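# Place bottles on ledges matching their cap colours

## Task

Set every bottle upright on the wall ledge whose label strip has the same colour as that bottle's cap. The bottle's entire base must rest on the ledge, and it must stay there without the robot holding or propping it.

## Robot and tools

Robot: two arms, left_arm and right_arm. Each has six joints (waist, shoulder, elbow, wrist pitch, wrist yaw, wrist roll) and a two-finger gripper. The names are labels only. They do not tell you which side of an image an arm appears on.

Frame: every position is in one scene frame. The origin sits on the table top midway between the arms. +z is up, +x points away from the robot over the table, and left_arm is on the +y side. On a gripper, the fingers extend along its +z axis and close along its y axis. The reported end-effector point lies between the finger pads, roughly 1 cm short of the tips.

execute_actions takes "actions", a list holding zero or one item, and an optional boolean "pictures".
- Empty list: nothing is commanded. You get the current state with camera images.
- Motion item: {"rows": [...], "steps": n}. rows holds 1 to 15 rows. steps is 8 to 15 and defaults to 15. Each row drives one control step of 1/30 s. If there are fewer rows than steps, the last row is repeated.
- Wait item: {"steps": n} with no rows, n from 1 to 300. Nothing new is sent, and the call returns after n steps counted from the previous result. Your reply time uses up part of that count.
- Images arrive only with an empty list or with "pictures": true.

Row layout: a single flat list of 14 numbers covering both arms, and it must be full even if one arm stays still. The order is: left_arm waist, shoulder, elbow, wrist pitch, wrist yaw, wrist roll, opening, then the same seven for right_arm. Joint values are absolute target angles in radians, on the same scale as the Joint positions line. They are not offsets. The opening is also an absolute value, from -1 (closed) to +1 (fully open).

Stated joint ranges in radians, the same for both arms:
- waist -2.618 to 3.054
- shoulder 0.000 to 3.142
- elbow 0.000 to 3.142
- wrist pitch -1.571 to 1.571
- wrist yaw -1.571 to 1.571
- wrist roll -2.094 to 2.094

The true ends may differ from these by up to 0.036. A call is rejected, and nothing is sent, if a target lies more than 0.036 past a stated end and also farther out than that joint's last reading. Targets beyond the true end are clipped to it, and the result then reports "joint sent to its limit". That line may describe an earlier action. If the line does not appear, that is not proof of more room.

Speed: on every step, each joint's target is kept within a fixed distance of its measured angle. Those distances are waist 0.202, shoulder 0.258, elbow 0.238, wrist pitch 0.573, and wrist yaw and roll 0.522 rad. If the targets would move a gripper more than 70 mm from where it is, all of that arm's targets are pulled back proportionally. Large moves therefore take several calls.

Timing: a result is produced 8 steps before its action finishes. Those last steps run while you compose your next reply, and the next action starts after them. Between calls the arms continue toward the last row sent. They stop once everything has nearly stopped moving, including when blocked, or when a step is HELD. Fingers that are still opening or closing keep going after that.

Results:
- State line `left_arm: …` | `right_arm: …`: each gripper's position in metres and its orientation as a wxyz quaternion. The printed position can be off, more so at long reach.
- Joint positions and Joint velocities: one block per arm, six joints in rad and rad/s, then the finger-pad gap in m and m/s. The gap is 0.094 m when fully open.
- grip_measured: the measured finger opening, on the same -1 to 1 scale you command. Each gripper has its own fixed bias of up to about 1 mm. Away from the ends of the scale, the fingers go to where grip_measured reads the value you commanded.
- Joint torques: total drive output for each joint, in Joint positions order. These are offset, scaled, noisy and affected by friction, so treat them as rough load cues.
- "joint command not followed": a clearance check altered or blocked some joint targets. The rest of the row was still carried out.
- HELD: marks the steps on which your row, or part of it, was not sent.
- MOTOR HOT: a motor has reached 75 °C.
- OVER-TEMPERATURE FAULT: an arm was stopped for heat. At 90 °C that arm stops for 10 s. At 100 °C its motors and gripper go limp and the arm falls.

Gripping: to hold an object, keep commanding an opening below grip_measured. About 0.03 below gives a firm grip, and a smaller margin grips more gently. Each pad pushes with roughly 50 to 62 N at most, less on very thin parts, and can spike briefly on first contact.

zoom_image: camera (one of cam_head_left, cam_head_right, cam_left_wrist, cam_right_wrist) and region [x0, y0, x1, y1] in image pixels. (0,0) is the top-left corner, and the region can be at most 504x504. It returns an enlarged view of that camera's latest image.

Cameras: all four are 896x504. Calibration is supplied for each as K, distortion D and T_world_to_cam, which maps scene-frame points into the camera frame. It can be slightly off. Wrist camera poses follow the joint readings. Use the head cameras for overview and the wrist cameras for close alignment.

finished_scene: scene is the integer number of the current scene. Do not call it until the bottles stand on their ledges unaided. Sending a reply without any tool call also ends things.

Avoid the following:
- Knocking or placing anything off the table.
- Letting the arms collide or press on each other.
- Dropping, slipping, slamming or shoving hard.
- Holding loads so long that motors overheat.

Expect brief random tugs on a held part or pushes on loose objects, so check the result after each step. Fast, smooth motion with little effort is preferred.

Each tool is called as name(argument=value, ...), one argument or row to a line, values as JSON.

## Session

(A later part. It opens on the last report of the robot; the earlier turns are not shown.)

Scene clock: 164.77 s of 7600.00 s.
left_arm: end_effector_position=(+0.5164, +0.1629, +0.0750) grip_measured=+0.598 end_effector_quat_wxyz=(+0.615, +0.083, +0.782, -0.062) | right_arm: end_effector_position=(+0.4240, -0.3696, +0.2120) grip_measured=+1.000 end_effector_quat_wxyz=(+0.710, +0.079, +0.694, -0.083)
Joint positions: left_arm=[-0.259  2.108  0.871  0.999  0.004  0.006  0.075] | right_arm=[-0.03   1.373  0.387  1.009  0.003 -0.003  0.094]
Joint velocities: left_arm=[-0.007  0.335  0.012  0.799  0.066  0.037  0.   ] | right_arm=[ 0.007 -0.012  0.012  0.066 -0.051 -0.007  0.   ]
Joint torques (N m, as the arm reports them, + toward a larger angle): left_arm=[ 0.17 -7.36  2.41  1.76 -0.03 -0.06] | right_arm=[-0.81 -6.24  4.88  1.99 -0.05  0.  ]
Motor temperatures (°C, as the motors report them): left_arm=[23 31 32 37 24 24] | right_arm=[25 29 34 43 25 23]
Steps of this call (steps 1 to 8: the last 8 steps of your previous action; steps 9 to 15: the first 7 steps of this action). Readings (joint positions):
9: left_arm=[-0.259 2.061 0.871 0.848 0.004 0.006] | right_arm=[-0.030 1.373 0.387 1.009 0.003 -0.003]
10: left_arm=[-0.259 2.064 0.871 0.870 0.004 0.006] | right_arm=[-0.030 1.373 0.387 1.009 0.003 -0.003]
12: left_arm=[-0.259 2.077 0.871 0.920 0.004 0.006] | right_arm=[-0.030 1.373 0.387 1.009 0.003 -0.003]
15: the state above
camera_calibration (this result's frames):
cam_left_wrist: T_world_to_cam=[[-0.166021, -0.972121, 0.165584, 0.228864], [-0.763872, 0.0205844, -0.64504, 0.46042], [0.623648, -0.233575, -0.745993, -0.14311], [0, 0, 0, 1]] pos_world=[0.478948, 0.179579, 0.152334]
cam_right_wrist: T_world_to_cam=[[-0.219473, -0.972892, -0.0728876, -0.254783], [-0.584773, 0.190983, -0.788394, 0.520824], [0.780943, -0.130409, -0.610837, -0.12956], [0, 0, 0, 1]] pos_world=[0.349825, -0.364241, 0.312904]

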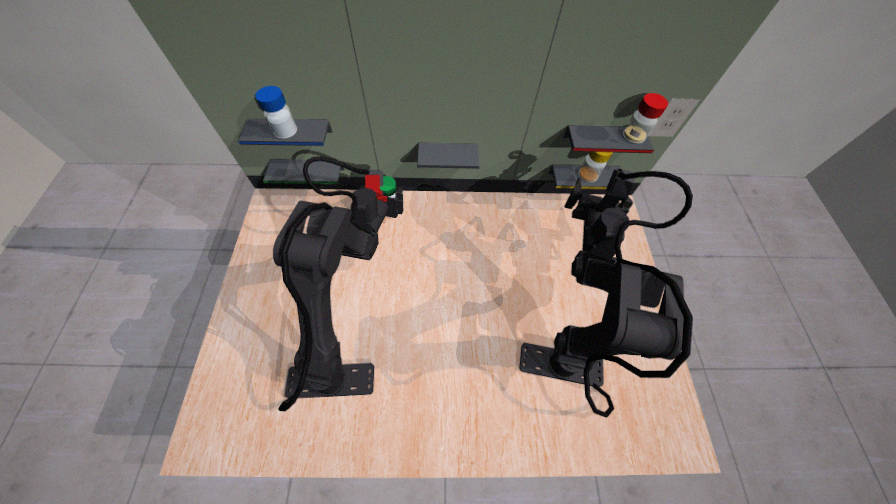

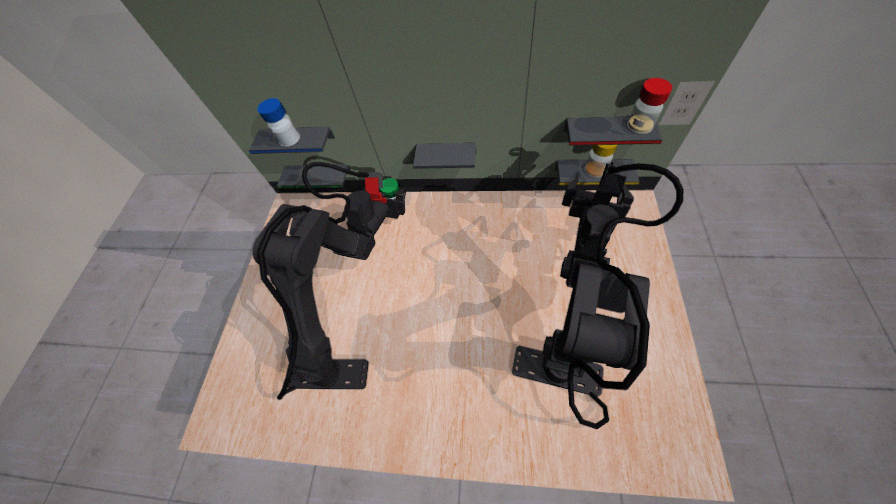

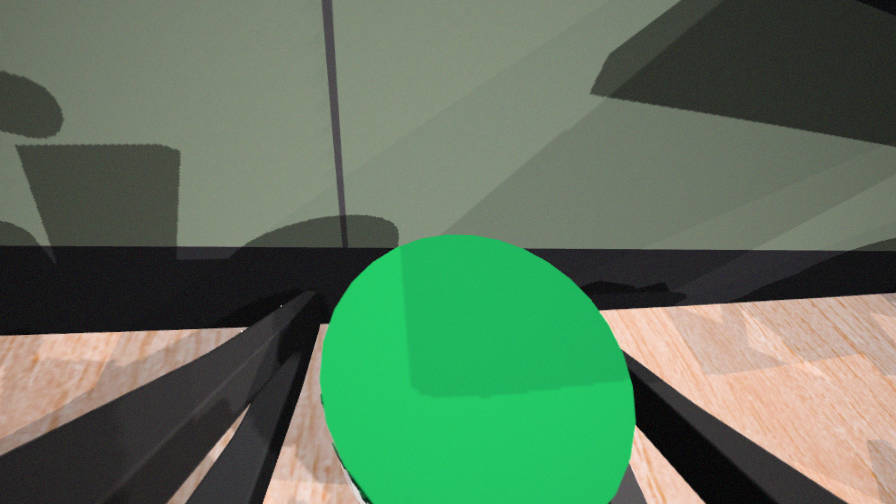

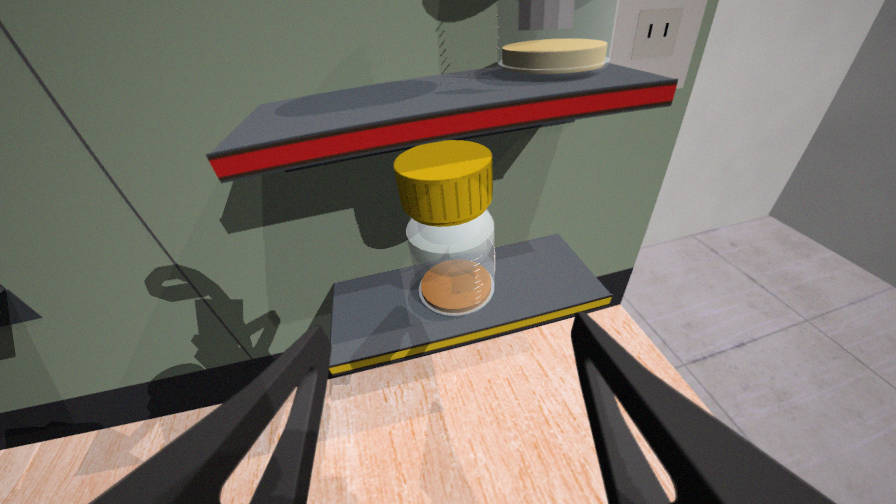

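execute_actions(
  actions=[
    {"rows": [[-0.256,2.242,0.81,1.395,0,0,0.6, -0.04,1.35,0.368,1.012,0,0,1],[-0.256,2.254,0.81,1.42,0,0,0.6, -0.04,1.35,0.368,1.012,0,0,1],[-0.256,2.266,0.81,1.443,0,0,0.6, -0.04,1.35,0.368,1.012,0,0,1],[-0.256,2.278,0.81,1.463,0,0,0.6, -0.04,1.35,0.368,1.012,0,0,1],[-0.256,2.29,0.81,1.48,0,0,0.6, -0.04,1.35,0.368,1.012,0,0,1],[-0.256,2.302,0.81,1.494,0,0,0.6, -0.04,1.35,0.368,1.012,0,0,1],[-0.256,2.314,0.81,1.504,0,0,0.6, -0.04,1.35,0.368,1.012,0,0,1],[-0.256,2.325,0.81,1.511,0,0,0.6, -0.04,1.35,0.368,1.012,0,0,1],[-0.256,2.335,0.81,1.515,0,0,0.6, -0.04,1.35,0.368,1.012,0,0,1],[-0.256,2.344,0.81,1.515,0,0,0.6, -0.04,1.35,0.368,1.012,0,0,1],[-0.256,2.352,0.81,1.515,0,0,0.6, -0.04,1.35,0.368,1.012,0,0,1],[-0.256,2.359,0.81,1.515,0,0,0.6, -0.04,1.35,0.368,1.012,0,0,1],[-0.256,2.365,0.81,1.515,0,0,0.6, -0.04,1.35,0.368,1.012,0,0,1],[-0.256,2.37,0.81,1.515,0,0,0.6, -0.04,1.35,0.368,1.012,0,0,1],[-0.256,2.373,0.81,1.515,0,0,0.6, -0.04,1.35,0.368,1.012,0,0,1]], "steps": 15},
  ],
)

execute_actions(
  actions=[
    {"steps": 16},
  ],
  pictures=true,
)

Scene clock: 166.00 s of 7600.00 s.
left_arm: end_effector_position=(+0.5108, +0.1641, +0.0775) grip_measured=+0.598 end_effector_quat_wxyz=(+0.696, +0.076, +0.711, -0.070) | right_arm: end_effector_position=(+0.4240, -0.3696, +0.2120) grip_measured=+1.000 end_effector_quat_wxyz=(+0.710, +0.079, +0.694, -0.083)
Joint positions: left_arm=[-0.259  2.277  0.823  1.432  0.004  0.006  0.075] | right_arm=[-0.03   1.373  0.387  1.009  0.003 -0.003  0.094]
Joint velocities: left_arm=[-0.007  0.379  0.002  0.374  0.066 -0.007 -0.   ] | right_arm=[ 0.007 -0.017  0.002 -0.066  0.037 -0.007  0.   ]
Joint torques (N m, as the arm reports them, + toward a larger angle): left_arm=[ 0.16 -7.34  2.53  1.71 -0.03 -0.05] | right_arm=[-0.81 -6.21  4.88  1.99 -0.05  0.  ]
Motor temperatures (°C, as the motors report them): left_arm=[23 31 32 37 24 24] | right_arm=[25 29 34 43 25 23]
Steps of this call (steps 1 to 8: the last 8 steps of your previous action; steps 9 to 30: the robot went on to your last target; steps 31 to 37: the first 7 steps of this action). Readings (joint positions):
31: left_arm=[-0.259 2.228 0.823 1.348 0.004 0.006] | right_arm=[-0.030 1.373 0.387 1.009 0.003 -0.003]
32: left_arm=[-0.259 2.230 0.823 1.356 0.004 0.006] | right_arm=[-0.030 1.373 0.387 1.009 0.003 -0.003]
34: left_arm=[-0.259 2.243 0.823 1.386 0.004 0.006] | right_arm=[-0.030 1.373 0.387 1.009 0.003 -0.003]
37: the state above

Scene clock: 166.53 s of 7600.00 s.
left_arm: end_effector_position=(+0.5063, +0.1650, +0.0456) grip_measured=+0.598 end_effector_quat_wxyz=(+0.683, +0.077, +0.723, -0.069) | right_arm: end_effector_position=(+0.4240, -0.3696, +0.2120) grip_measured=+1.000 end_effector_quat_wxyz=(+0.710, +0.079, +0.694, -0.083)
Joint positions: left_arm=[-0.259  2.367  0.823  1.487  0.004  0.006  0.075] | right_arm=[-0.03   1.373  0.387  1.009  0.003 -0.003  0.094]
Joint velocities: left_arm=[ 0.002 -0.017  0.007  0.022 -0.007  0.051  0.   ] | right_arm=[-0.012 -0.007  0.007  0.007  0.037 -0.051  0.   ]
Joint torques (N m, as the arm reports them, + toward a larger angle): left_arm=[ 0.16 -7.93  2.16  1.79 -0.03 -0.06] | right_arm=[-0.77 -6.25  4.89  2.   -0.05 -0.01]
Motor temperatures (°C, as the motors report them): left_arm=[23 31 32 37 24 24] | right_arm=[25 29 34 43 25 23]
Kept back: nothing.
Steps of this call (steps 1 to 8: the last 8 steps of your previous action; steps 9 to 16: the robot went on to your last target). Readings (joint positions):
1: left_arm=[-0.259 2.291 0.823 1.444 0.004 0.006] | right_arm=[-0.030 1.373 0.387 1.009 0.003 -0.003]
2: left_arm=[-0.259 2.304 0.823 1.454 0.004 0.006] | right_arm=[-0.030 1.373 0.387 1.009 0.003 -0.003]
4: left_arm=[-0.259 2.328 0.823 1.466 0.004 0.006] | right_arm=[-0.030 1.373 0.387 1.009 0.003 -0.003]
8: left_arm=[-0.259 2.360 0.823 1.476 0.004 0.006] | right_arm=[-0.030 1.373 0.387 1.009 0.003 -0.003]
16: the state above
camera_calibration (this result's frames):
cam_left_wrist: T_world_to_cam=[[-0.195658, -0.966016, 0.168913, 0.247923], [-0.638531, -0.00523584, -0.769579, 0.380195], [0.744309, -0.258431, -0.615806, -0.221196], [0, 0, 0, 1]] pos_world=[0.455912, 0.184324, 0.114498]
cam_right_wrist: T_world_to_cam=[[-0.219473, -0.972892, -0.0728876, -0.254783], [-0.584773, 0.190983, -0.788394, 0.520824], [0.780943, -0.130409, -0.610837, -0.12956], [0, 0, 0, 1]] pos_world=[0.349825, -0.364241, 0.312904]

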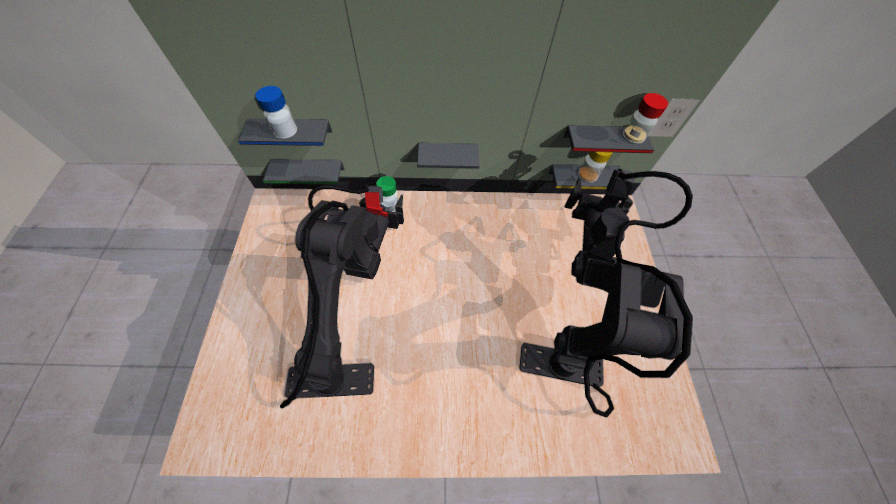

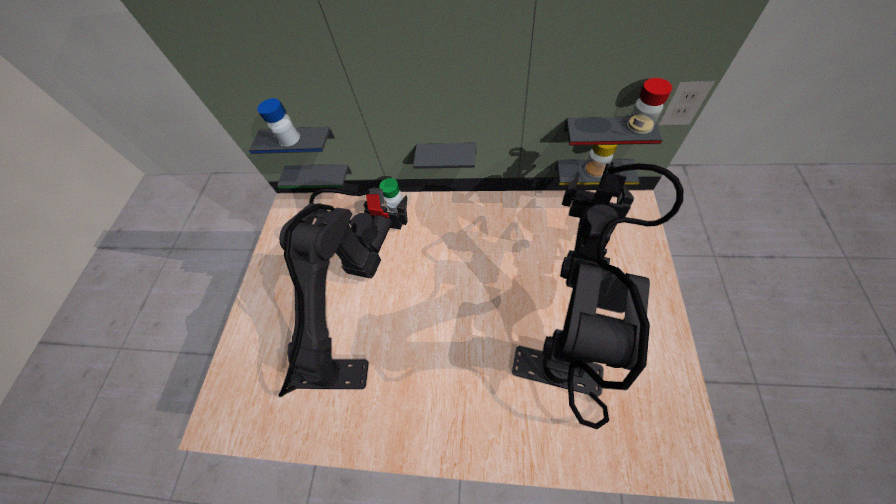

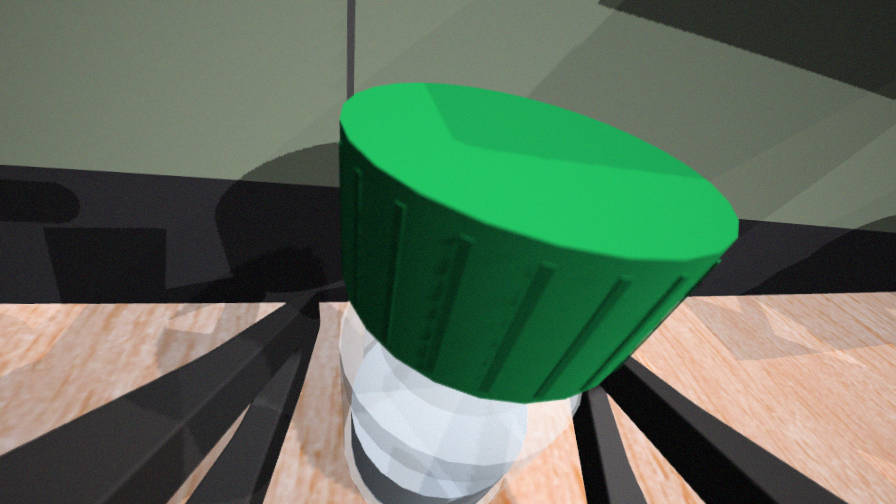

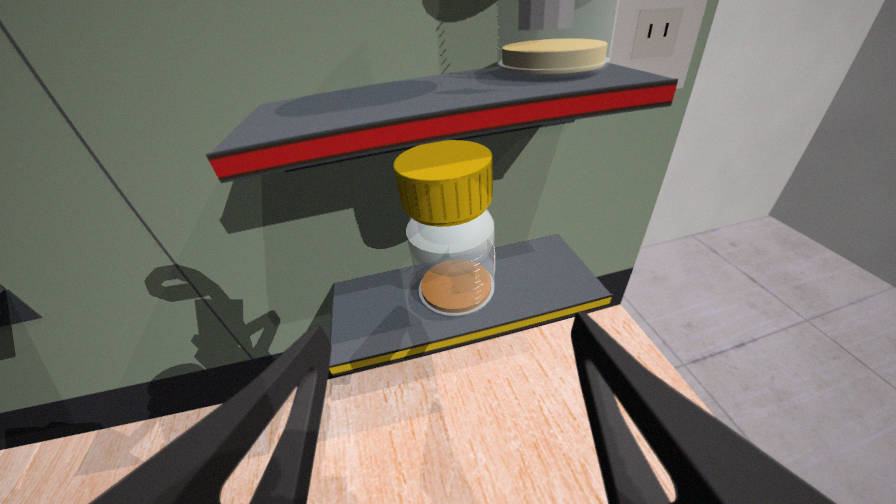

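execute_actions(
  actions=[
    {"rows": [[-0.256,2.37,0.806,1.522,0,0,0.6, -0.04,1.35,0.368,1.012,0,0,1],[-0.256,2.37,0.802,1.529,0,0,0.6, -0.04,1.35,0.368,1.012,0,0,1],[-0.256,2.37,0.798,1.536,0,0,0.6, -0.04,1.35,0.368,1.012,0,0,1],[-0.256,2.37,0.794,1.542,0,0,0.6, -0.04,1.35,0.368,1.012,0,0,1],[-0.256,2.37,0.79,1.546,0,0,0.6, -0.04,1.35,0.368,1.012,0,0,1],[-0.256,2.37,0.786,1.548,0,0,0.6, -0.04,1.35,0.368,1.012,0,0,1],[-0.256,2.37,0.783,1.548,0,0,0.6, -0.04,1.35,0.368,1.012,0,0,1],[-0.256,2.37,0.781,1.548,0,0,0.6, -0.04,1.35,0.368,1.012,0,0,1]], "steps": 10},
  ],
)

execute_actions(
  actions=[
    {"steps": 16},
  ],
  pictures=true,
)

Scene clock: 167.17 s of 7600.00 s.
left_arm: end_effector_position=(+0.5064, +0.1650, +0.0472) grip_measured=+0.598 end_effector_quat_wxyz=(+0.685, +0.077, +0.721, -0.069) | right_arm: end_effector_position=(+0.4240, -0.3696, +0.2120) grip_measured=+1.000 end_effector_quat_wxyz=(+0.710, +0.079, +0.694, -0.083)
Joint positions: left_arm=[-0.259  2.367  0.823  1.493  0.004  0.006  0.075] | right_arm=[-0.03   1.373  0.387  1.009  0.003 -0.003  0.094]
Joint velocities: left_arm=[-0.017 -0.007 -0.007  0.051  0.051 -0.022 -0.   ] | right_arm=[ 0.007 -0.002 -0.017  0.037 -0.051 -0.022  0.   ]
Joint torques (N m, as the arm reports them, + toward a larger angle): left_arm=[ 0.17 -8.03  1.62  1.85 -0.03 -0.06] | right_arm=[-0.82 -6.21  4.89  1.98 -0.05  0.  ]
Motor temperatures (°C, as the motors report them): left_arm=[23 31 32 37 24 24] | right_arm=[25 29 33 42 25 23]
Steps of this call (steps 1 to 15: the robot went on to your last target; steps 16 to 17: nothing new was sent; steps 18 to 19: the first 2 steps of this action). Readings (joint positions):
18: left_arm=[-0.259 2.367 0.823 1.491 0.004 0.006] | right_arm=[-0.030 1.373 0.387 1.009 0.003 -0.003]
19: the state above

Scene clock: 167.70 s of 7600.00 s.
left_arm: end_effector_position=(+0.5006, +0.1662, +0.0470) grip_measured=+0.598 end_effector_quat_wxyz=(+0.687, +0.077, +0.719, -0.069) | right_arm: end_effector_position=(+0.4240, -0.3696, +0.2120) grip_measured=+1.000 end_effector_quat_wxyz=(+0.710, +0.079, +0.694, -0.083)
Joint positions: left_arm=[-0.259  2.367  0.798  1.523  0.004  0.006  0.075] | right_arm=[-0.03   1.373  0.387  1.009  0.003 -0.003  0.094]
Joint velocities: left_arm=[-0.002 -0.022 -0.012  0.022  0.022  0.022 -0.001] | right_arm=[-0.002  0.002  0.022  0.007 -0.007 -0.007  0.   ]
Joint torques (N m, as the arm reports them, + toward a larger angle): left_arm=[ 0.16 -8.01  1.72  1.81 -0.04 -0.05] | right_arm=[-0.82 -6.21  4.9   2.   -0.05 -0.01]
Motor temperatures (°C, as the motors report them): left_arm=[23 31 32 37 24 24] | right_arm=[25 29 33 42 25 23]
Kept back: nothing.
Steps of this call (steps 1 to 8: the last 8 steps of your previous action; steps 9 to 16: the robot went on to your last target). Readings (joint positions):
1: left_arm=[-0.259 2.367 0.823 1.496 0.004 0.006] | right_arm=[-0.030 1.373 0.387 1.009 0.003 -0.003]
2: left_arm=[-0.259 2.367 0.823 1.499 0.004 0.006] | right_arm=[-0.030 1.373 0.387 1.009 0.003 -0.003]
4: left_arm=[-0.259 2.367 0.817 1.511 0.004 0.006] | right_arm=[-0.030 1.373 0.387 1.009 0.003 -0.003]
8: left_arm=[-0.259 2.367 0.800 1.518 0.004 0.006] | right_arm=[-0.030 1.373 0.387 1.009 0.003 -0.003]
16: the state above
camera_calibration (this result's frames):
cam_left_wrist: T_world_to_cam=[[-0.197615, -0.965613, 0.16894, 0.248619], [-0.629575, -0.00708082, -0.776908, 0.373804], [0.751388, -0.259889, -0.606526, -0.219546], [0, 0, 0, 1]] pos_world=[0.449432, 0.185659, 0.115249]
cam_right_wrist: T_world_to_cam=[[-0.219473, -0.972892, -0.0728876, -0.254783], [-0.584773, 0.190983, -0.788394, 0.520824], [0.780943, -0.130409, -0.610837, -0.12956], [0, 0, 0, 1]] pos_world=[0.349825, -0.364241, 0.312904]

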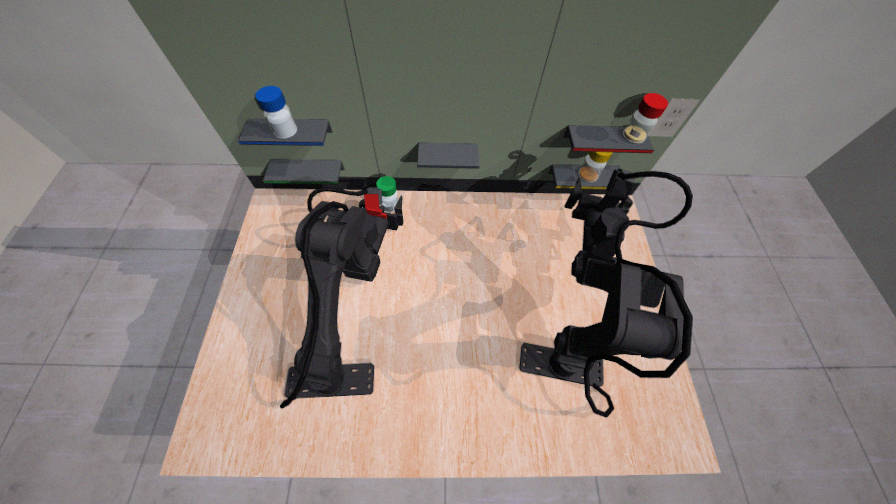

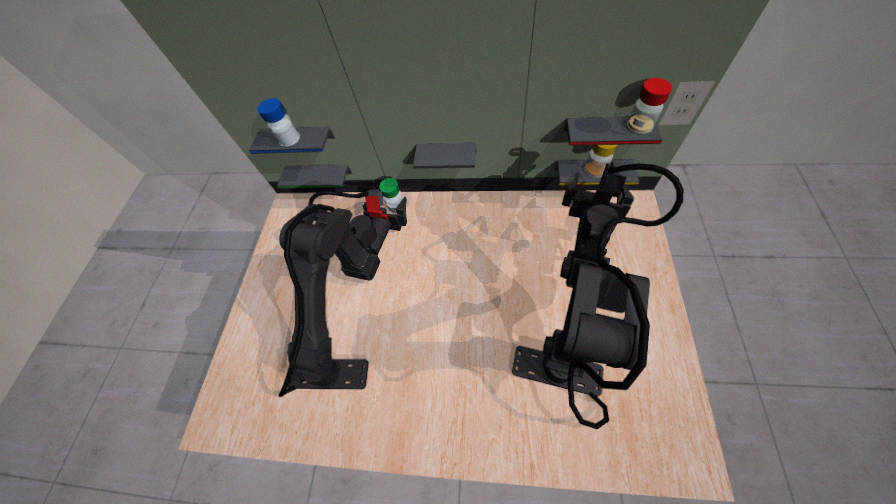

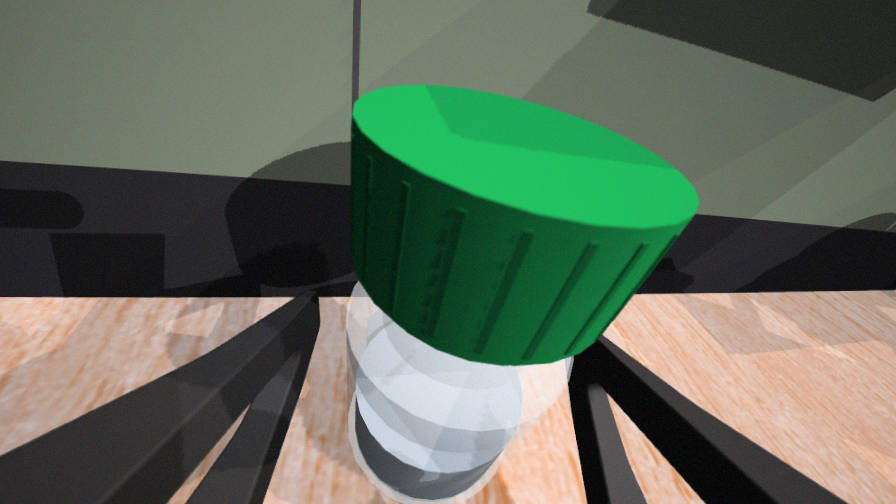

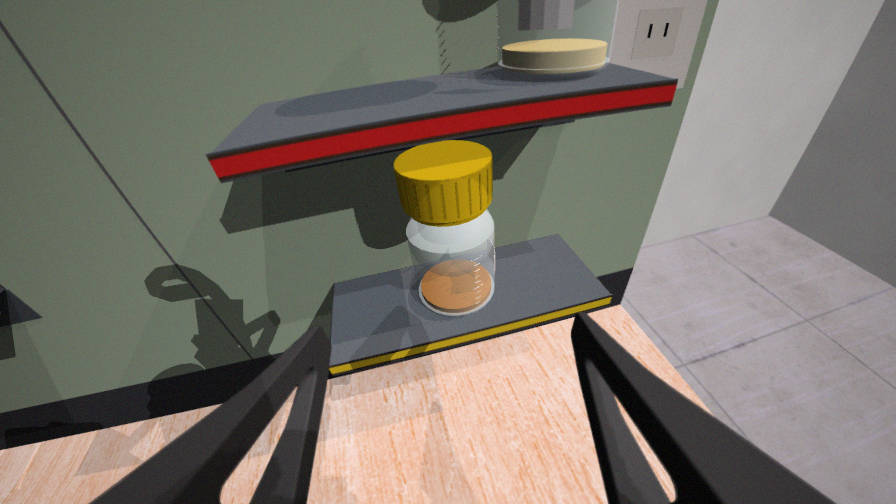

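execute_actions(
  actions=[
    {"rows": [[-0.256,2.37,0.785,1.548,0,0,0.52, -0.04,1.35,0.368,1.012,0,0,1],[-0.256,2.37,0.79,1.548,0,0,0.44, -0.04,1.35,0.368,1.012,0,0,1],[-0.256,2.37,0.795,1.548,0,0,0.36, -0.04,1.35,0.368,1.012,0,0,1],[-0.256,2.37,0.8,1.548,0,0,0.3, -0.04,1.35,0.368,1.012,0,0,1],[-0.256,2.37,0.8,1.548,0,0,0.25, -0.04,1.35,0.368,1.012,0,0,1],[-0.256,2.37,0.8,1.548,0,0,0.22, -0.04,1.35,0.368,1.012,0,0,1],[-0.256,2.37,0.8,1.548,0,0,0.195, -0.04,1.35,0.368,1.012,0,0,1],[-0.256,2.37,0.8,1.548,0,0,0.178, -0.04,1.35,0.368,1.012,0,0,1],[-0.256,2.37,0.8,1.548,0,0,0.163, -0.04,1.35,0.368,1.012,0,0,1],[-0.256,2.37,0.8,1.548,0,0,0.15, -0.04,1.35,0.368,1.012,0,0,1],[-0.256,2.37,0.8,1.548,0,0,0.14, -0.04,1.35,0.368,1.012,0,0,1],[-0.256,2.365,0.8,1.553,0,0,0.135, -0.04,1.35,0.368,1.012,0,0,1],[-0.256,2.355,0.8,1.558,0,0,0.135, -0.04,1.35,0.368,1.012,0,0,1],[-0.256,2.342,0.8,1.563,0,0,0.135, -0.04,1.35,0.368,1.012,0,0,1],[-0.256,2.326,0.8,1.566,0,0,0.135, -0.04,1.35,0.368,1.012,0,0,1]], "steps": 15},
  ],
)

execute_actions(
  actions=[
    {"rows": [[-0.256,2.306,0.797,1.562,0,0,0.135, -0.04,1.35,0.368,1.012,0,0,1],[-0.256,2.283,0.788,1.552,0,0,0.135, -0.04,1.35,0.368,1.012,0,0,1],[-0.256,2.257,0.775,1.538,0,0,0.135, -0.04,1.35,0.368,1.012,0,0,1],[-0.256,2.229,0.76,1.521,0,0,0.135, -0.04,1.35,0.368,1.012,0,0,1],[-0.256,2.199,0.744,1.502,0,0,0.135, -0.04,1.35,0.368,1.012,0,0,1],[-0.256,2.168,0.728,1.482,0,0,0.135, -0.04,1.35,0.368,1.012,0,0,1],[-0.256,2.137,0.712,1.461,0,0,0.135, -0.04,1.35,0.368,1.012,0,0,1],[-0.256,2.106,0.696,1.44,0,0,0.135, -0.04,1.35,0.368,1.012,0,0,1],[-0.256,2.075,0.68,1.419,0,0,0.135, -0.04,1.35,0.368,1.012,0,0,1],[-0.256,2.044,0.664,1.398,0,0,0.135, -0.04,1.35,0.368,1.012,0,0,1],[-0.254,2.013,0.649,1.377,0,0,0.135, -0.04,1.35,0.368,1.012,0,0,1],[-0.25,1.982,0.634,1.356,0,0,0.135, -0.04,1.35,0.368,1.012,0,0,1],[-0.244,1.951,0.62,1.335,0,0,0.135, -0.04,1.35,0.368,1.012,0,0,1],[-0.236,1.92,0.607,1.314,0,0,0.135, -0.04,1.35,0.368,1.012,0,0,1],[-0.226,1.889,0.595,1.293,0,0,0.135, -0.04,1.35,0.368,1.012,0,0,1]], "steps": 15},
  ],
)

execute_actions(
  actions=[
    {"rows": [[-0.214,1.858,0.584,1.272,0,0,0.135, -0.04,1.35,0.368,1.012,0,0,1],[-0.2,1.827,0.573,1.251,0,0,0.135, -0.04,1.35,0.368,1.012,0,0,1],[-0.184,1.796,0.563,1.23,0,0,0.135, -0.04,1.35,0.368,1.012,0,0,1],[-0.166,1.765,0.553,1.209,0,0,0.135, -0.04,1.35,0.368,1.012,0,0,1],[-0.146,1.735,0.544,1.188,0,0,0.135, -0.04,1.35,0.368,1.012,0,0,1],[-0.124,1.705,0.535,1.167,0,0,0.135, -0.04,1.35,0.368,1.012,0,0,1],[-0.1,1.676,0.527,1.147,0,0,0.135, -0.04,1.35,0.368,1.012,0,0,1],[-0.074,1.648,0.52,1.128,0,0,0.135, -0.04,1.35,0.368,1.012,0,0,1],[-0.047,1.621,0.514,1.11,0,0,0.135, -0.04,1.35,0.368,1.012,0,0,1],[-0.019,1.596,0.508,1.094,0,0,0.135, -0.04,1.35,0.368,1.012,0,0,1],[0.009,1.573,0.503,1.08,0,0,0.135, -0.04,1.35,0.368,1.012,0,0,1],[0.037,1.553,0.499,1.068,0,0,0.135, -0.04,1.35,0.368,1.012,0,0,1],[0.064,1.537,0.496,1.059,0,0,0.135, -0.04,1.35,0.368,1.012,0,0,1],[0.089,1.525,0.494,1.053,0,0,0.135, -0.04,1.35,0.368,1.012,0,0,1],[0.111,1.517,0.493,1.05,0,0,0.135, -0.04,1.35,0.368,1.012,0,0,1]], "steps": 15},
  ],
)

execute_actions(
  actions=[
    {"rows": [[0.129,1.513,0.493,1.05,0,0,0.135, -0.04,1.35,0.368,1.012,0,0,1],[0.142,1.512,0.493,1.05,0,0,0.135, -0.04,1.35,0.368,1.012,0,0,1],[0.151,1.512,0.493,1.05,0,0,0.135, -0.04,1.35,0.368,1.012,0,0,1],[0.156,1.512,0.493,1.05,0,0,0.135, -0.04,1.35,0.368,1.012,0,0,1],[0.158,1.512,0.493,1.05,0,0,0.135, -0.04,1.35,0.368,1.012,0,0,1]], "steps": 15},
  ],
)

execute_actions(
  actions=[
    {"steps": 12},
  ],
)

Scene clock: 170.03 s of 7600.00 s.
left_arm: end_effector_position=(+0.5006, +0.1661, +0.0473) grip_measured=+0.209 end_effector_quat_wxyz=(+0.688, +0.077, +0.719, -0.070) | right_arm: end_effector_position=(+0.4240, -0.3696, +0.2120) grip_measured=+1.000 end_effector_quat_wxyz=(+0.710, +0.079, +0.694, -0.083)
Joint positions: left_arm=[-0.259  2.367  0.798  1.524  0.004  0.006  0.057] | right_arm=[-0.03   1.373  0.387  1.009  0.003 -0.003  0.094]
Joint velocities: left_arm=[-0.017  0.007 -0.022  0.051 -0.066 -0.125 -0.026] | right_arm=[-0.012 -0.012 -0.012  0.007 -0.051 -0.081  0.   ]
Joint torques (N m, as the arm reports them, + toward a larger angle): left_arm=[ 0.22 -8.    3.02  1.82 -0.04 -0.06] | right_arm=[-0.84 -6.22  4.9   1.99 -0.04 -0.01]
Motor temperatures (°C, as the motors report them): left_arm=[23 31 31 37 24 24] | right_arm=[25 29 33 42 25 23]
Steps of this call (steps 1 to 15: the robot went on to your last target; steps 16 to 63: nothing new was sent; steps 64 to 70: the first 7 steps of this action). Readings (joint positions):
64: left_arm=[-0.259 2.367 0.798 1.524 0.004 0.006] | right_arm=[-0.030 1.373 0.387 1.009 0.003 -0.003]
65: left_arm=[-0.259 2.367 0.798 1.524 0.004 0.006] | right_arm=[-0.030 1.373 0.387 1.009 0.003 -0.003]
67: left_arm=[-0.259 2.367 0.798 1.524 0.004 0.006] | right_arm=[-0.030 1.373 0.387 1.009 0.003 -0.003]
70: the state above

Scene clock: 170.53 s of 7600.00 s.
left_arm: end_effector_position=(+0.4937, +0.1676, +0.0768) grip_measured=+0.171 end_effector_quat_wxyz=(+0.691, +0.076, +0.716, -0.070) | right_arm: end_effector_position=(+0.4240, -0.3696, +0.2120) grip_measured=+1.000 end_effector_quat_wxyz=(+0.710, +0.079, +0.694, -0.083)
Joint positions: left_arm=[-0.259  2.24   0.745  1.459  0.004  0.006  0.055] | right_arm=[-0.03   1.373  0.387  1.009  0.003 -0.003  0.094]
Joint velocities: left_arm=[-0.012 -0.979 -0.427 -0.33   0.037 -0.022 -0.   ] | right_arm=[-0.007  0.002 -0.007 -0.051  0.022 -0.022  0.   ]
Joint torques (N m, as the arm reports them, + toward a larger angle): left_arm=[  0.17 -11.11   2.93   2.11  -0.03  -0.05] | right_arm=[-0.8  -6.21  4.84  1.98 -0.05  0.  ]
Motor temperatures (°C, as the motors report them): left_arm=[23 31 31 37 24 24] | right_arm=[25 29 33 42 25 23]
Steps of this call (steps 1 to 8: the last 8 steps of your previous action; steps 9 to 15: the first 7 steps of this action). Readings (joint positions):
9: left_arm=[-0.259 2.364 0.798 1.524 0.004 0.006] | right_arm=[-0.030 1.373 0.387 1.009 0.003 -0.003]
10: left_arm=[-0.259 2.358 0.798 1.517 0.004 0.006] | right_arm=[-0.030 1.373 0.387 1.009 0.003 -0.003]
12: left_arm=[-0.259 2.328 0.787 1.496 0.004 0.006] | right_arm=[-0.030 1.373 0.387 1.009 0.003 -0.003]
15: the state above

Scene clock: 171.03 s of 7600.00 s.
left_arm: end_effector_position=(+0.4524, +0.2278, +0.1631) grip_measured=+0.171 end_effector_quat_wxyz=(+0.699, +0.037, +0.714, -0.032) | right_arm: end_effector_position=(+0.4240, -0.3696, +0.2120) grip_measured=+1.000 end_effector_quat_wxyz=(+0.710, +0.079, +0.694, -0.083)
Joint positions: left_arm=[-0.148  1.765  0.548  1.195  0.006  0.006  0.055] | right_arm=[-0.03   1.373  0.387  1.009  0.003 -0.003  0.094]
Joint velocities: left_arm=[ 0.647 -0.877 -0.252 -0.637  0.007 -0.007  0.001] | right_arm=[-0.017  0.007 -0.002 -0.066 -0.037 -0.066  0.   ]
Joint torques (N m, as the arm reports them, + toward a larger angle): left_arm=[ 0.51 -8.13  4.    2.02 -0.08 -0.03] | right_arm=[-0.84 -6.23  4.87  1.99 -0.05 -0.01]
Motor temperatures (°C, as the motors report them): left_arm=[23 31 31 37 24 24] | right_arm=[25 29 33 42 25 23]
Steps of this call (steps 1 to 8: the last 8 steps of your previous action; steps 9 to 15: the first 7 steps of this action). Readings (joint positions):
9: left_arm=[-0.245 1.945 0.614 1.325 0.004 0.006] | right_arm=[-0.030 1.373 0.387 1.009 0.003 -0.003]
10: left_arm=[-0.236 1.915 0.601 1.304 0.005 0.006] | right_arm=[-0.030 1.373 0.387 1.009 0.003 -0.003]
12: left_arm=[-0.207 1.856 0.578 1.261 0.006 0.006] | right_arm=[-0.030 1.373 0.387 1.009 0.003 -0.003]
15: the state above

Scene clock: 171.53 s of 7600.00 s.
left_arm: end_effector_position=(+0.4200, +0.3645, +0.1961) grip_measured=+0.171 end_effector_quat_wxyz=(+0.697, -0.076, +0.709, +0.078) | right_arm: end_effector_position=(+0.4240, -0.3696, +0.2120) grip_measured=+1.000 end_effector_quat_wxyz=(+0.710, +0.079, +0.694, -0.083)
Joint positions: left_arm=[ 0.157  1.547  0.499  1.031 -0.005  0.006  0.055] | right_arm=[-0.03   1.373  0.387  1.009  0.003 -0.003  0.094]
Joint velocities: left_arm=[ 0.012  0.002 -0.032 -0.212 -0.007  0.007 -0.   ] | right_arm=[-0.007 -0.007  0.007 -0.095 -0.022 -0.022  0.   ]
Joint torques (N m, as the arm reports them, + toward a larger angle): left_arm=[-0.04 -6.77  4.75  1.99  0.09 -0.05] | right_arm=[-0.77 -6.23  4.91  1.99 -0.04 -0.01]
Motor temperatures (°C, as the motors report them): left_arm=[23 31 31 37 24 24] | right_arm=[25 29 33 42 25 23]
Steps of this call (steps 1 to 8: the last 8 steps of your previous action; steps 9 to 15: the first 7 steps of this action). Readings (joint positions):
9: left_arm=[0.093 1.559 0.503 1.059 0.001 0.006] | right_arm=[-0.030 1.373 0.387 1.009 0.003 -0.003]
10: left_arm=[0.114 1.552 0.502 1.053 -0.000 0.006] | right_arm=[-0.030 1.373 0.387 1.009 0.003 -0.003]
12: left_arm=[0.144 1.547 0.502 1.045 -0.004 0.006] | right_arm=[-0.030 1.373 0.387 1.009 0.003 -0.003]
15: the state above

Scene clock: 171.93 s of 7600.00 s.
left_arm: end_effector_position=(+0.4193, +0.3642, +0.1901) grip_measured=+0.171 end_effector_quat_wxyz=(+0.689, -0.076, +0.717, +0.077) | right_arm: end_effector_position=(+0.4240, -0.3696, +0.2120) grip_measured=+1.000 end_effector_quat_wxyz=(+0.710, +0.079, +0.694, -0.083)
Joint positions: left_arm=[ 0.157  1.547  0.496  1.012 -0.005  0.006  0.055] | right_arm=[-0.03   1.373  0.387  1.009  0.003 -0.003  0.094]
Joint velocities: left_arm=[-0.022 -0.007 -0.002 -0.022  0.037 -0.051 -0.   ] | right_arm=[-0.002 -0.007  0.022  0.007 -0.007  0.051  0.   ]
Joint torques (N m, as the arm reports them, + toward a larger angle): left_arm=[ 0.01 -6.81  4.77  1.93  0.06 -0.05] | right_arm=[-0.82 -6.2   4.87  1.99 -0.04 -0.02]
Motor temperatures (°C, as the motors report them): left_arm=[23 31 31 37 24 24] | right_arm=[25 28 33 42 25 23]
Kept back: nothing.
Steps of this call (steps 1 to 8: the last 8 steps of your previous action; steps 9 to 12: the robot went on to your last target). Readings (joint positions):
1: left_arm=[0.157 1.547 0.498 1.026 -0.005 0.006] | right_arm=[-0.030 1.373 0.387 1.009 0.003 -0.003]
2: left_arm=[0.157 1.547 0.497 1.022 -0.005 0.006] | right_arm=[-0.030 1.373 0.387 1.009 0.003 -0.003]
4: left_arm=[0.157 1.547 0.496 1.017 -0.005 0.006] | right_arm=[-0.030 1.373 0.387 1.009 0.003 -0.003]
8: left_arm=[0.157 1.547 0.496 1.013 -0.005 0.006] | right_arm=[-0.030 1.373 0.387 1.009 0.003 -0.003]
12: the state above

execute_actions(
  actions=[
    {"rows": [[0.158,1.53,0.508,1.049,0,0,0.135, -0.04,1.35,0.368,1.012,0,0,1],[0.158,1.548,0.522,1.048,0,0,0.135, -0.04,1.35,0.368,1.012,0,0,1],[0.158,1.561,0.537,1.047,0,0,0.135, -0.04,1.35,0.368,1.012,0,0,1],[0.158,1.573,0.553,1.046,0,0,0.135, -0.04,1.35,0.368,1.012,0,0,1],[0.158,1.586,0.57,1.045,0,0,0.135, -0.04,1.35,0.368,1.012,0,0,1],[0.158,1.6,0.587,1.044,0,0,0.135, -0.04,1.35,0.368,1.012,0,0,1],[0.158,1.613,0.602,1.043,0,0,0.135, -0.04,1.35,0.368,1.012,0,0,1],[0.158,1.624,0.615,1.042,0,0,0.135, -0.04,1.35,0.368,1.012,0,0,1],[0.158,1.633,0.625,1.041,0,0,0.135, -0.04,1.35,0.368,1.012,0,0,1],[0.158,1.638,0.631,1.041,0,0,0.135, -0.04,1.35,0.368,1.012,0,0,1]], "steps": 10},
  ],
)

execute_actions(
  actions=[
    {"steps": 13},
  ],
)

Scene clock: 173.17 s of 7600.00 s.
left_arm: end_effector_position=(+0.4193, +0.3642, +0.1900) grip_measured=+0.171 end_effector_quat_wxyz=(+0.689, -0.076, +0.717, +0.077) | right_arm: end_effector_position=(+0.4240, -0.3696, +0.2120) grip_measured=+1.000 end_effector_quat_wxyz=(+0.710, +0.079, +0.694, -0.083)
Joint positions: left_arm=[ 0.157  1.547  0.496  1.012 -0.005  0.006  0.055] | right_arm=[-0.03   1.373  0.387  1.009  0.003 -0.003  0.094]
Joint velocities: left_arm=[ 0.017  0.002 -0.002 -0.022  0.022 -0.051  0.   ] | right_arm=[ 0.027  0.002 -0.007 -0.022  0.037  0.022  0.   ]
Joint torques (N m, as the arm reports them, + toward a larger angle): left_arm=[ 0.02 -4.2   6.8   1.94  0.07 -0.05] | right_arm=[-0.83 -6.24  4.91  2.   -0.05 -0.01]
Motor temperatures (°C, as the motors report them): left_arm=[23 31 31 37 24 24] | right_arm=[25 28 33 42 25 23]
Steps of this call (steps 1 to 30: the robot went on to your last target; steps 31 to 35: nothing new was sent; steps 36 to 37: the first 2 steps of this action). Readings (joint positions):
36: left_arm=[0.157 1.547 0.496 1.012 -0.005 0.006] | right_arm=[-0.030 1.373 0.387 1.009 0.003 -0.003]
37: the state above

Scene clock: 173.60 s of 7600.00 s.
left_arm: end_effector_position=(+0.4432, +0.3694, +0.1874) grip_measured=+0.171 end_effector_quat_wxyz=(+0.686, -0.077, +0.720, +0.077) | right_arm: end_effector_position=(+0.4240, -0.3696, +0.2120) grip_measured=+1.000 end_effector_quat_wxyz=(+0.710, +0.079, +0.694, -0.083)
Joint positions: left_arm=[ 0.157  1.639  0.589  1.002 -0.005  0.006  0.055] | right_arm=[-0.03   1.373  0.387  1.009  0.003 -0.003  0.094]
Joint velocities: left_arm=[ 0.002  0.027  0.022 -0.066  0.022 -0.007  0.   ] | right_arm=[-0.007  0.012 -0.007 -0.022  0.007 -0.051  0.   ]
Joint torques (N m, as the arm reports them, + toward a larger angle): left_arm=[ 0.02 -5.14  7.89  1.95  0.07 -0.05] | right_arm=[-0.79 -6.19  4.87  1.99 -0.05  0.  ]
Motor temperatures (°C, as the motors report them): left_arm=[23 31 31 37 24 24] | right_arm=[25 28 33 42 25 23]
Kept back: nothing.
Steps of this call (steps 1 to 8: the last 8 steps of your previous action; steps 9 to 13: the robot went on to your last target). Readings (joint positions):
1: left_arm=[0.157 1.548 0.496 1.012 -0.005 0.006] | right_arm=[-0.030 1.373 0.387 1.009 0.003 -0.003]
2: left_arm=[0.157 1.552 0.498 1.012 -0.005 0.006] | right_arm=[-0.030 1.373 0.387 1.009 0.003 -0.003]
4: left_arm=[0.157 1.573 0.516 1.009 -0.005 0.006] | right_arm=[-0.030 1.373 0.387 1.009 0.003 -0.003]
8: left_arm=[0.157 1.627 0.573 1.003 -0.005 0.006] | right_arm=[-0.030 1.373 0.387 1.009 0.003 -0.003]
13: the state above

execute_actions(
  actions=[
    {"rows": [[0.158,1.648,0.643,1.04,0,0,0.135, -0.04,1.35,0.368,1.012,0,0,1],[0.158,1.66,0.656,1.039,0,0,0.135, -0.04,1.35,0.368,1.012,0,0,1],[0.158,1.675,0.673,1.038,0,0,0.135, -0.04,1.35,0.368,1.012,0,0,1],[0.158,1.692,0.692,1.037,0,0,0.135, -0.04,1.35,0.368,1.012,0,0,1],[0.158,1.71,0.7125,1.035,0,0,0.135, -0.04,1.35,0.368,1.012,0,0,1],[0.158,1.728,0.7335,1.033,0,0,0.135, -0.04,1.35,0.368,1.012,0,0,1],[0.158,1.746,0.7545,1.031,0,0,0.135, -0.04,1.35,0.368,1.012,0,0,1],[0.158,1.764,0.7755,1.029,0,0,0.135, -0.04,1.35,0.368,1.012,0,0,1],[0.158,1.782,0.797,1.027,0,0,0.135, -0.04,1.35,0.368,1.012,0,0,1],[0.158,1.8,0.819,1.025,0,0,0.135, -0.04,1.35,0.368,1.012,0,0,1],[0.158,1.818,0.841,1.023,0,0,0.135, -0.04,1.35,0.368,1.012,0,0,1],[0.158,1.836,0.864,1.021,0,0,0.135, -0.04,1.35,0.368,1.012,0,0,1],[0.158,1.853,0.886,1.019,0,0,0.135, -0.04,1.35,0.368,1.012,0,0,1],[0.158,1.868,0.906,1.018,0,0,0.135, -0.04,1.35,0.368,1.012,0,0,1],[0.158,1.88,0.923,1.017,0,0,0.135, -0.04,1.35,0.368,1.012,0,0,1]], "steps": 15},
  ],
)

execute_actions(
  actions=[
    {"steps": 14},
  ],
  pictures=true,
)

Scene clock: 174.63 s of 7600.00 s.
left_arm: end_effector_position=(+0.4649, +0.3741, +0.1896) grip_measured=+0.171 end_effector_quat_wxyz=(+0.689, -0.076, +0.717, +0.077) | right_arm: end_effector_position=(+0.4240, -0.3696, +0.2120) grip_measured=+1.000 end_effector_quat_wxyz=(+0.710, +0.079, +0.694, -0.083)
Joint positions: left_arm=[ 0.157  1.715  0.677  0.999 -0.005  0.006  0.055] | right_arm=[-0.03   1.373  0.387  1.009  0.003 -0.003  0.094]
Joint velocities: left_arm=[-0.017  0.53   0.628 -0.051  0.022 -0.037  0.   ] | right_arm=[ 0.002  0.002  0.017 -0.051  0.007 -0.007  0.   ]
Joint torques (N m, as the arm reports them, + toward a larger angle): left_arm=[ 0.01 -5.78  7.85  1.93  0.06 -0.05] | right_arm=[-0.82 -6.23  4.9   2.   -0.06  0.  ]
Motor temperatures (°C, as the motors report them): left_arm=[23 31 31 37 24 24] | right_arm=[25 28 33 42 25 23]
Steps of this call (steps 1 to 24: the robot went on to your last target; steps 25 to 31: the first 7 steps of this action). Readings (joint positions):
25: left_arm=[0.157 1.639 0.589 1.002 -0.005 0.006] | right_arm=[-0.030 1.373 0.387 1.009 0.003 -0.003]
26: left_arm=[0.157 1.642 0.593 1.001 -0.005 0.006] | right_arm=[-0.030 1.373 0.387 1.009 0.003 -0.003]
28: left_arm=[0.157 1.663 0.617 1.001 -0.005 0.006] | right_arm=[-0.030 1.373 0.387 1.009 0.003 -0.003]
31: the state above

Scene clock: 175.10 s of 7600.00 s.
left_arm: end_effector_position=(+0.5136, +0.3846, +0.1881) grip_measured=+0.171 end_effector_quat_wxyz=(+0.693, -0.076, +0.712, +0.078) | right_arm: end_effector_position=(+0.4240, -0.3696, +0.2120) grip_measured=+1.000 end_effector_quat_wxyz=(+0.710, +0.079, +0.694, -0.083)
Joint positions: left_arm=[ 0.157  1.887  0.881  0.979 -0.005  0.006  0.055] | right_arm=[-0.03   1.373  0.387  1.009  0.003 -0.003  0.094]
Joint velocities: left_arm=[-0.002  0.007  0.012  0.007  0.051 -0.037 -0.   ] | right_arm=[-0.022 -0.012 -0.002 -0.066  0.051  0.022  0.   ]
Joint torques (N m, as the arm reports them, + toward a larger angle): left_arm=[ 0.02 -7.78  8.14  1.93  0.07 -0.06] | right_arm=[-0.81 -6.24  4.89  1.99 -0.04 -0.02]
Motor temperatures (°C, as the motors report them): left_arm=[23 31 31 37 24 24] | right_arm=[25 28 32 42 25 23]
Kept back: nothing.
Steps of this call (steps 1 to 8: the last 8 steps of your previous action; steps 9 to 14: the robot went on to your last target). Readings (joint positions):
1: left_arm=[0.157 1.734 0.699 0.998 -0.005 0.006] | right_arm=[-0.030 1.373 0.387 1.009 0.003 -0.003]
2: left_arm=[0.157 1.752 0.720 0.997 -0.005 0.006] | right_arm=[-0.030 1.373 0.387 1.009 0.003 -0.003]
4: left_arm=[0.157 1.789 0.764 0.994 -0.005 0.006] | right_arm=[-0.030 1.373 0.387 1.009 0.003 -0.003]
8: left_arm=[0.157 1.861 0.850 0.986 -0.005 0.006] | right_arm=[-0.030 1.373 0.387 1.009 0.003 -0.003]
14: the state above
camera_calibration (this result's frames):
cam_left_wrist: T_world_to_cam=[[0.214567, -0.962028, 0.168712, 0.225244], [-0.556232, -0.262345, -0.788531, 0.555796], [0.802849, 0.0753499, -0.591402, -0.24517], [0, 0, 0, 1]] pos_world=[0.457656, 0.380975, 0.255267]
cam_right_wrist: T_world_to_cam=[[-0.219473, -0.972892, -0.0728876, -0.254783], [-0.584773, 0.190983, -0.788394, 0.520824], [0.780943, -0.130409, -0.610837, -0.12956], [0, 0, 0, 1]] pos_world=[0.349825, -0.364241, 0.312904]

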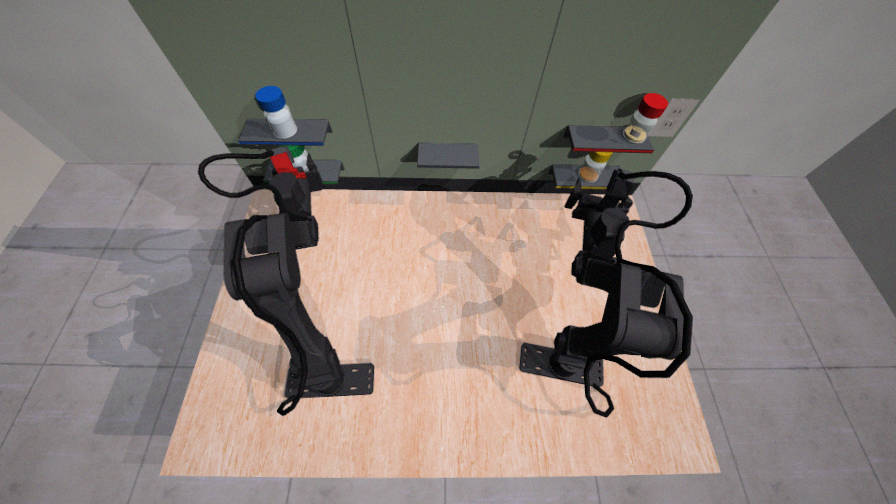

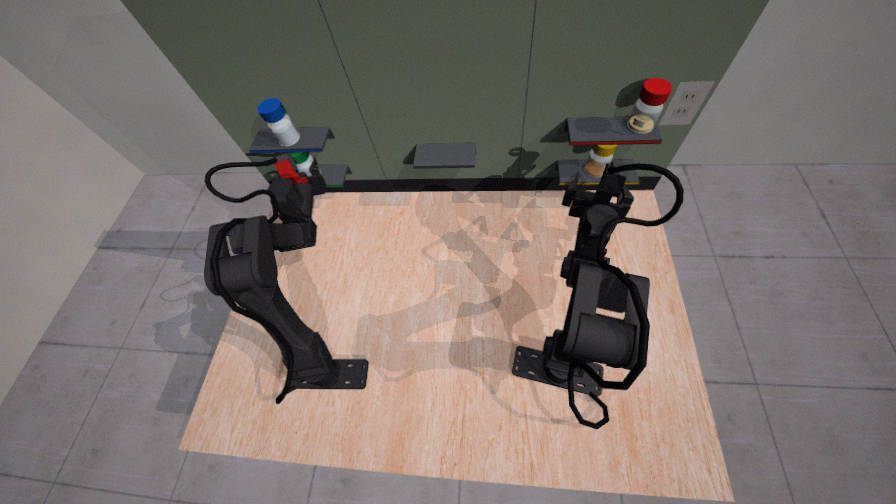

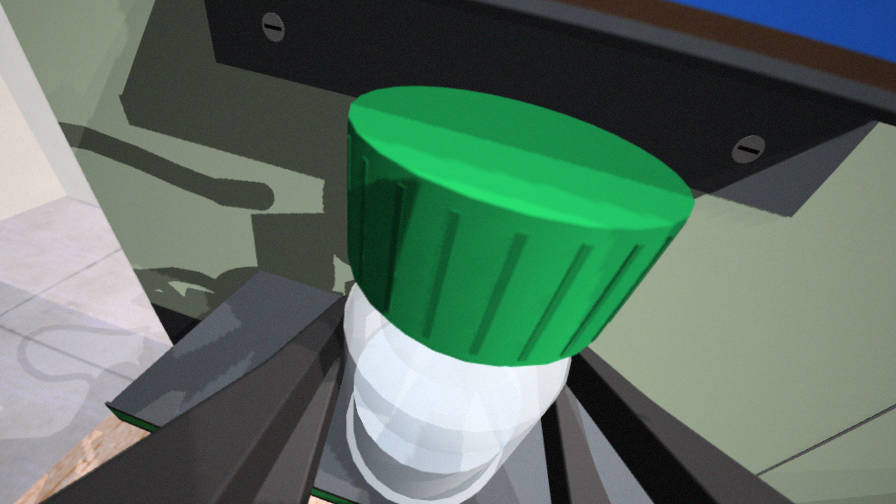

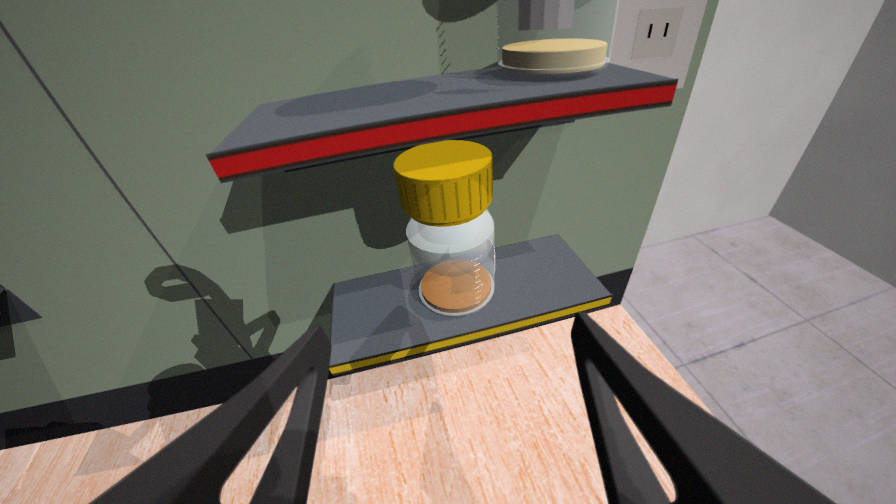

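execute_actions(
  actions=[
    {"rows": [[0.158,1.884,0.926,1.017,0,0,0.135, -0.04,1.35,0.368,1.012,0,0,1],[0.158,1.888,0.929,1.017,0,0,0.135, -0.04,1.35,0.368,1.012,0,0,1],[0.158,1.892,0.932,1.017,0,0,0.135, -0.04,1.35,0.368,1.012,0,0,1],[0.158,1.896,0.935,1.017,0,0,0.135, -0.04,1.35,0.368,1.012,0,0,1],[0.158,1.9,0.937,1.017,0,0,0.135, -0.04,1.35,0.368,1.012,0,0,1],[0.158,1.903,0.938,1.017,0,0,0.135, -0.04,1.35,0.368,1.012,0,0,1],[0.158,1.906,0.938,1.017,0,0,0.135, -0.04,1.35,0.368,1.012,0,0,1],[0.158,1.909,0.938,1.017,0,0,0.135, -0.04,1.35,0.368,1.012,0,0,1],[0.158,1.912,0.938,1.017,0,0,0.135, -0.04,1.35,0.368,1.012,0,0,1],[0.158,1.914,0.938,1.017,0,0,0.135, -0.04,1.35,0.368,1.012,0,0,1],[0.158,1.916,0.938,1.017,0,0,0.135, -0.04,1.35,0.368,1.012,0,0,1],[0.158,1.918,0.938,1.017,0,0,0.135, -0.04,1.35,0.368,1.012,0,0,1]], "steps": 13},
  ],
)

execute_actions(
  actions=[
    {"steps": 14},
  ],
)

Scene clock: 175.83 s of 7600.00 s.
left_arm: end_effector_position=(+0.5147, +0.3849, +0.1876) grip_measured=+0.171 end_effector_quat_wxyz=(+0.693, -0.076, +0.713, +0.078) | right_arm: end_effector_position=(+0.4240, -0.3696, +0.2120) grip_measured=+1.000 end_effector_quat_wxyz=(+0.710, +0.079, +0.694, -0.083)
Joint positions: left_arm=[ 0.157  1.891  0.885  0.979 -0.005  0.006  0.055] | right_arm=[-0.03   1.373  0.387  1.009  0.003 -0.003  0.094]
Joint velocities: left_arm=[ 0.007  0.129  0.134 -0.007  0.007 -0.051 -0.001] | right_arm=[-0.007  0.012  0.007 -0.095 -0.066 -0.022  0.   ]
Joint torques (N m, as the arm reports them, + toward a larger angle): left_arm=[ 0.03 -7.09  8.07  1.94  0.08 -0.05] | right_arm=[-0.79 -6.23  4.87  1.99 -0.04 -0.02]
Motor temperatures (°C, as the motors report them): left_arm=[23 31 32 37 24 24] | right_arm=[25 28 32 42 25 23]
Steps of this call (steps 1 to 17: the robot went on to your last target; steps 18 to 22: the first 5 steps of this action). Readings (joint positions):
18: left_arm=[0.157 1.887 0.881 0.979 -0.005 0.006] | right_arm=[-0.030 1.373 0.387 1.009 0.003 -0.003]
19: left_arm=[0.157 1.887 0.881 0.979 -0.005 0.006] | right_arm=[-0.030 1.373 0.387 1.009 0.003 -0.003]
21: left_arm=[0.157 1.888 0.881 0.979 -0.005 0.006] | right_arm=[-0.030 1.373 0.387 1.009 0.003 -0.003]
22: the state above

Scene clock: 176.30 s of 7600.00 s.
left_arm: end_effector_position=(+0.5183, +0.3856, +0.1791) grip_measured=+0.171 end_effector_quat_wxyz=(+0.688, -0.076, +0.717, +0.077) | right_arm: end_effector_position=(+0.4240, -0.3696, +0.2120) grip_measured=+1.000 end_effector_quat_wxyz=(+0.710, +0.079, +0.694, -0.083)
Joint positions: left_arm=[ 0.157  1.917  0.896  0.98  -0.005  0.005  0.055] | right_arm=[-0.03   1.373  0.387  1.009  0.003 -0.003  0.094]
Joint velocities: left_arm=[ 0.002  0.017 -0.002  0.051 -0.007 -0.037 -0.001] | right_arm=[-0.027 -0.002 -0.007 -0.037  0.037  0.022  0.   ]
Joint torques (N m, as the arm reports them, + toward a larger angle): left_arm=[ 0.02 -7.32  7.97  1.93  0.07 -0.05] | right_arm=[-0.81 -6.17  4.86  1.98 -0.04  0.  ]
Motor temperatures (°C, as the motors report them): left_arm=[23 31 32 37 24 24] | right_arm=[25 28 32 42 25 23]
Kept back: nothing.
Steps of this call (steps 1 to 8: the last 8 steps of your previous action; steps 9 to 14: the robot went on to your last target). Readings (joint positions):
1: left_arm=[0.157 1.896 0.890 0.979 -0.005 0.006] | right_arm=[-0.030 1.373 0.387 1.009 0.003 -0.003]
2: left_arm=[0.157 1.901 0.893 0.979 -0.005 0.006] | right_arm=[-0.030 1.373 0.387 1.009 0.003 -0.003]
4: left_arm=[0.157 1.908 0.896 0.979 -0.005 0.006] | right_arm=[-0.030 1.373 0.387 1.009 0.003 -0.003]
8: left_arm=[0.157 1.917 0.896 0.980 -0.005 0.005] | right_arm=[-0.030 1.373 0.387 1.009 0.003 -0.003]
14: the state above


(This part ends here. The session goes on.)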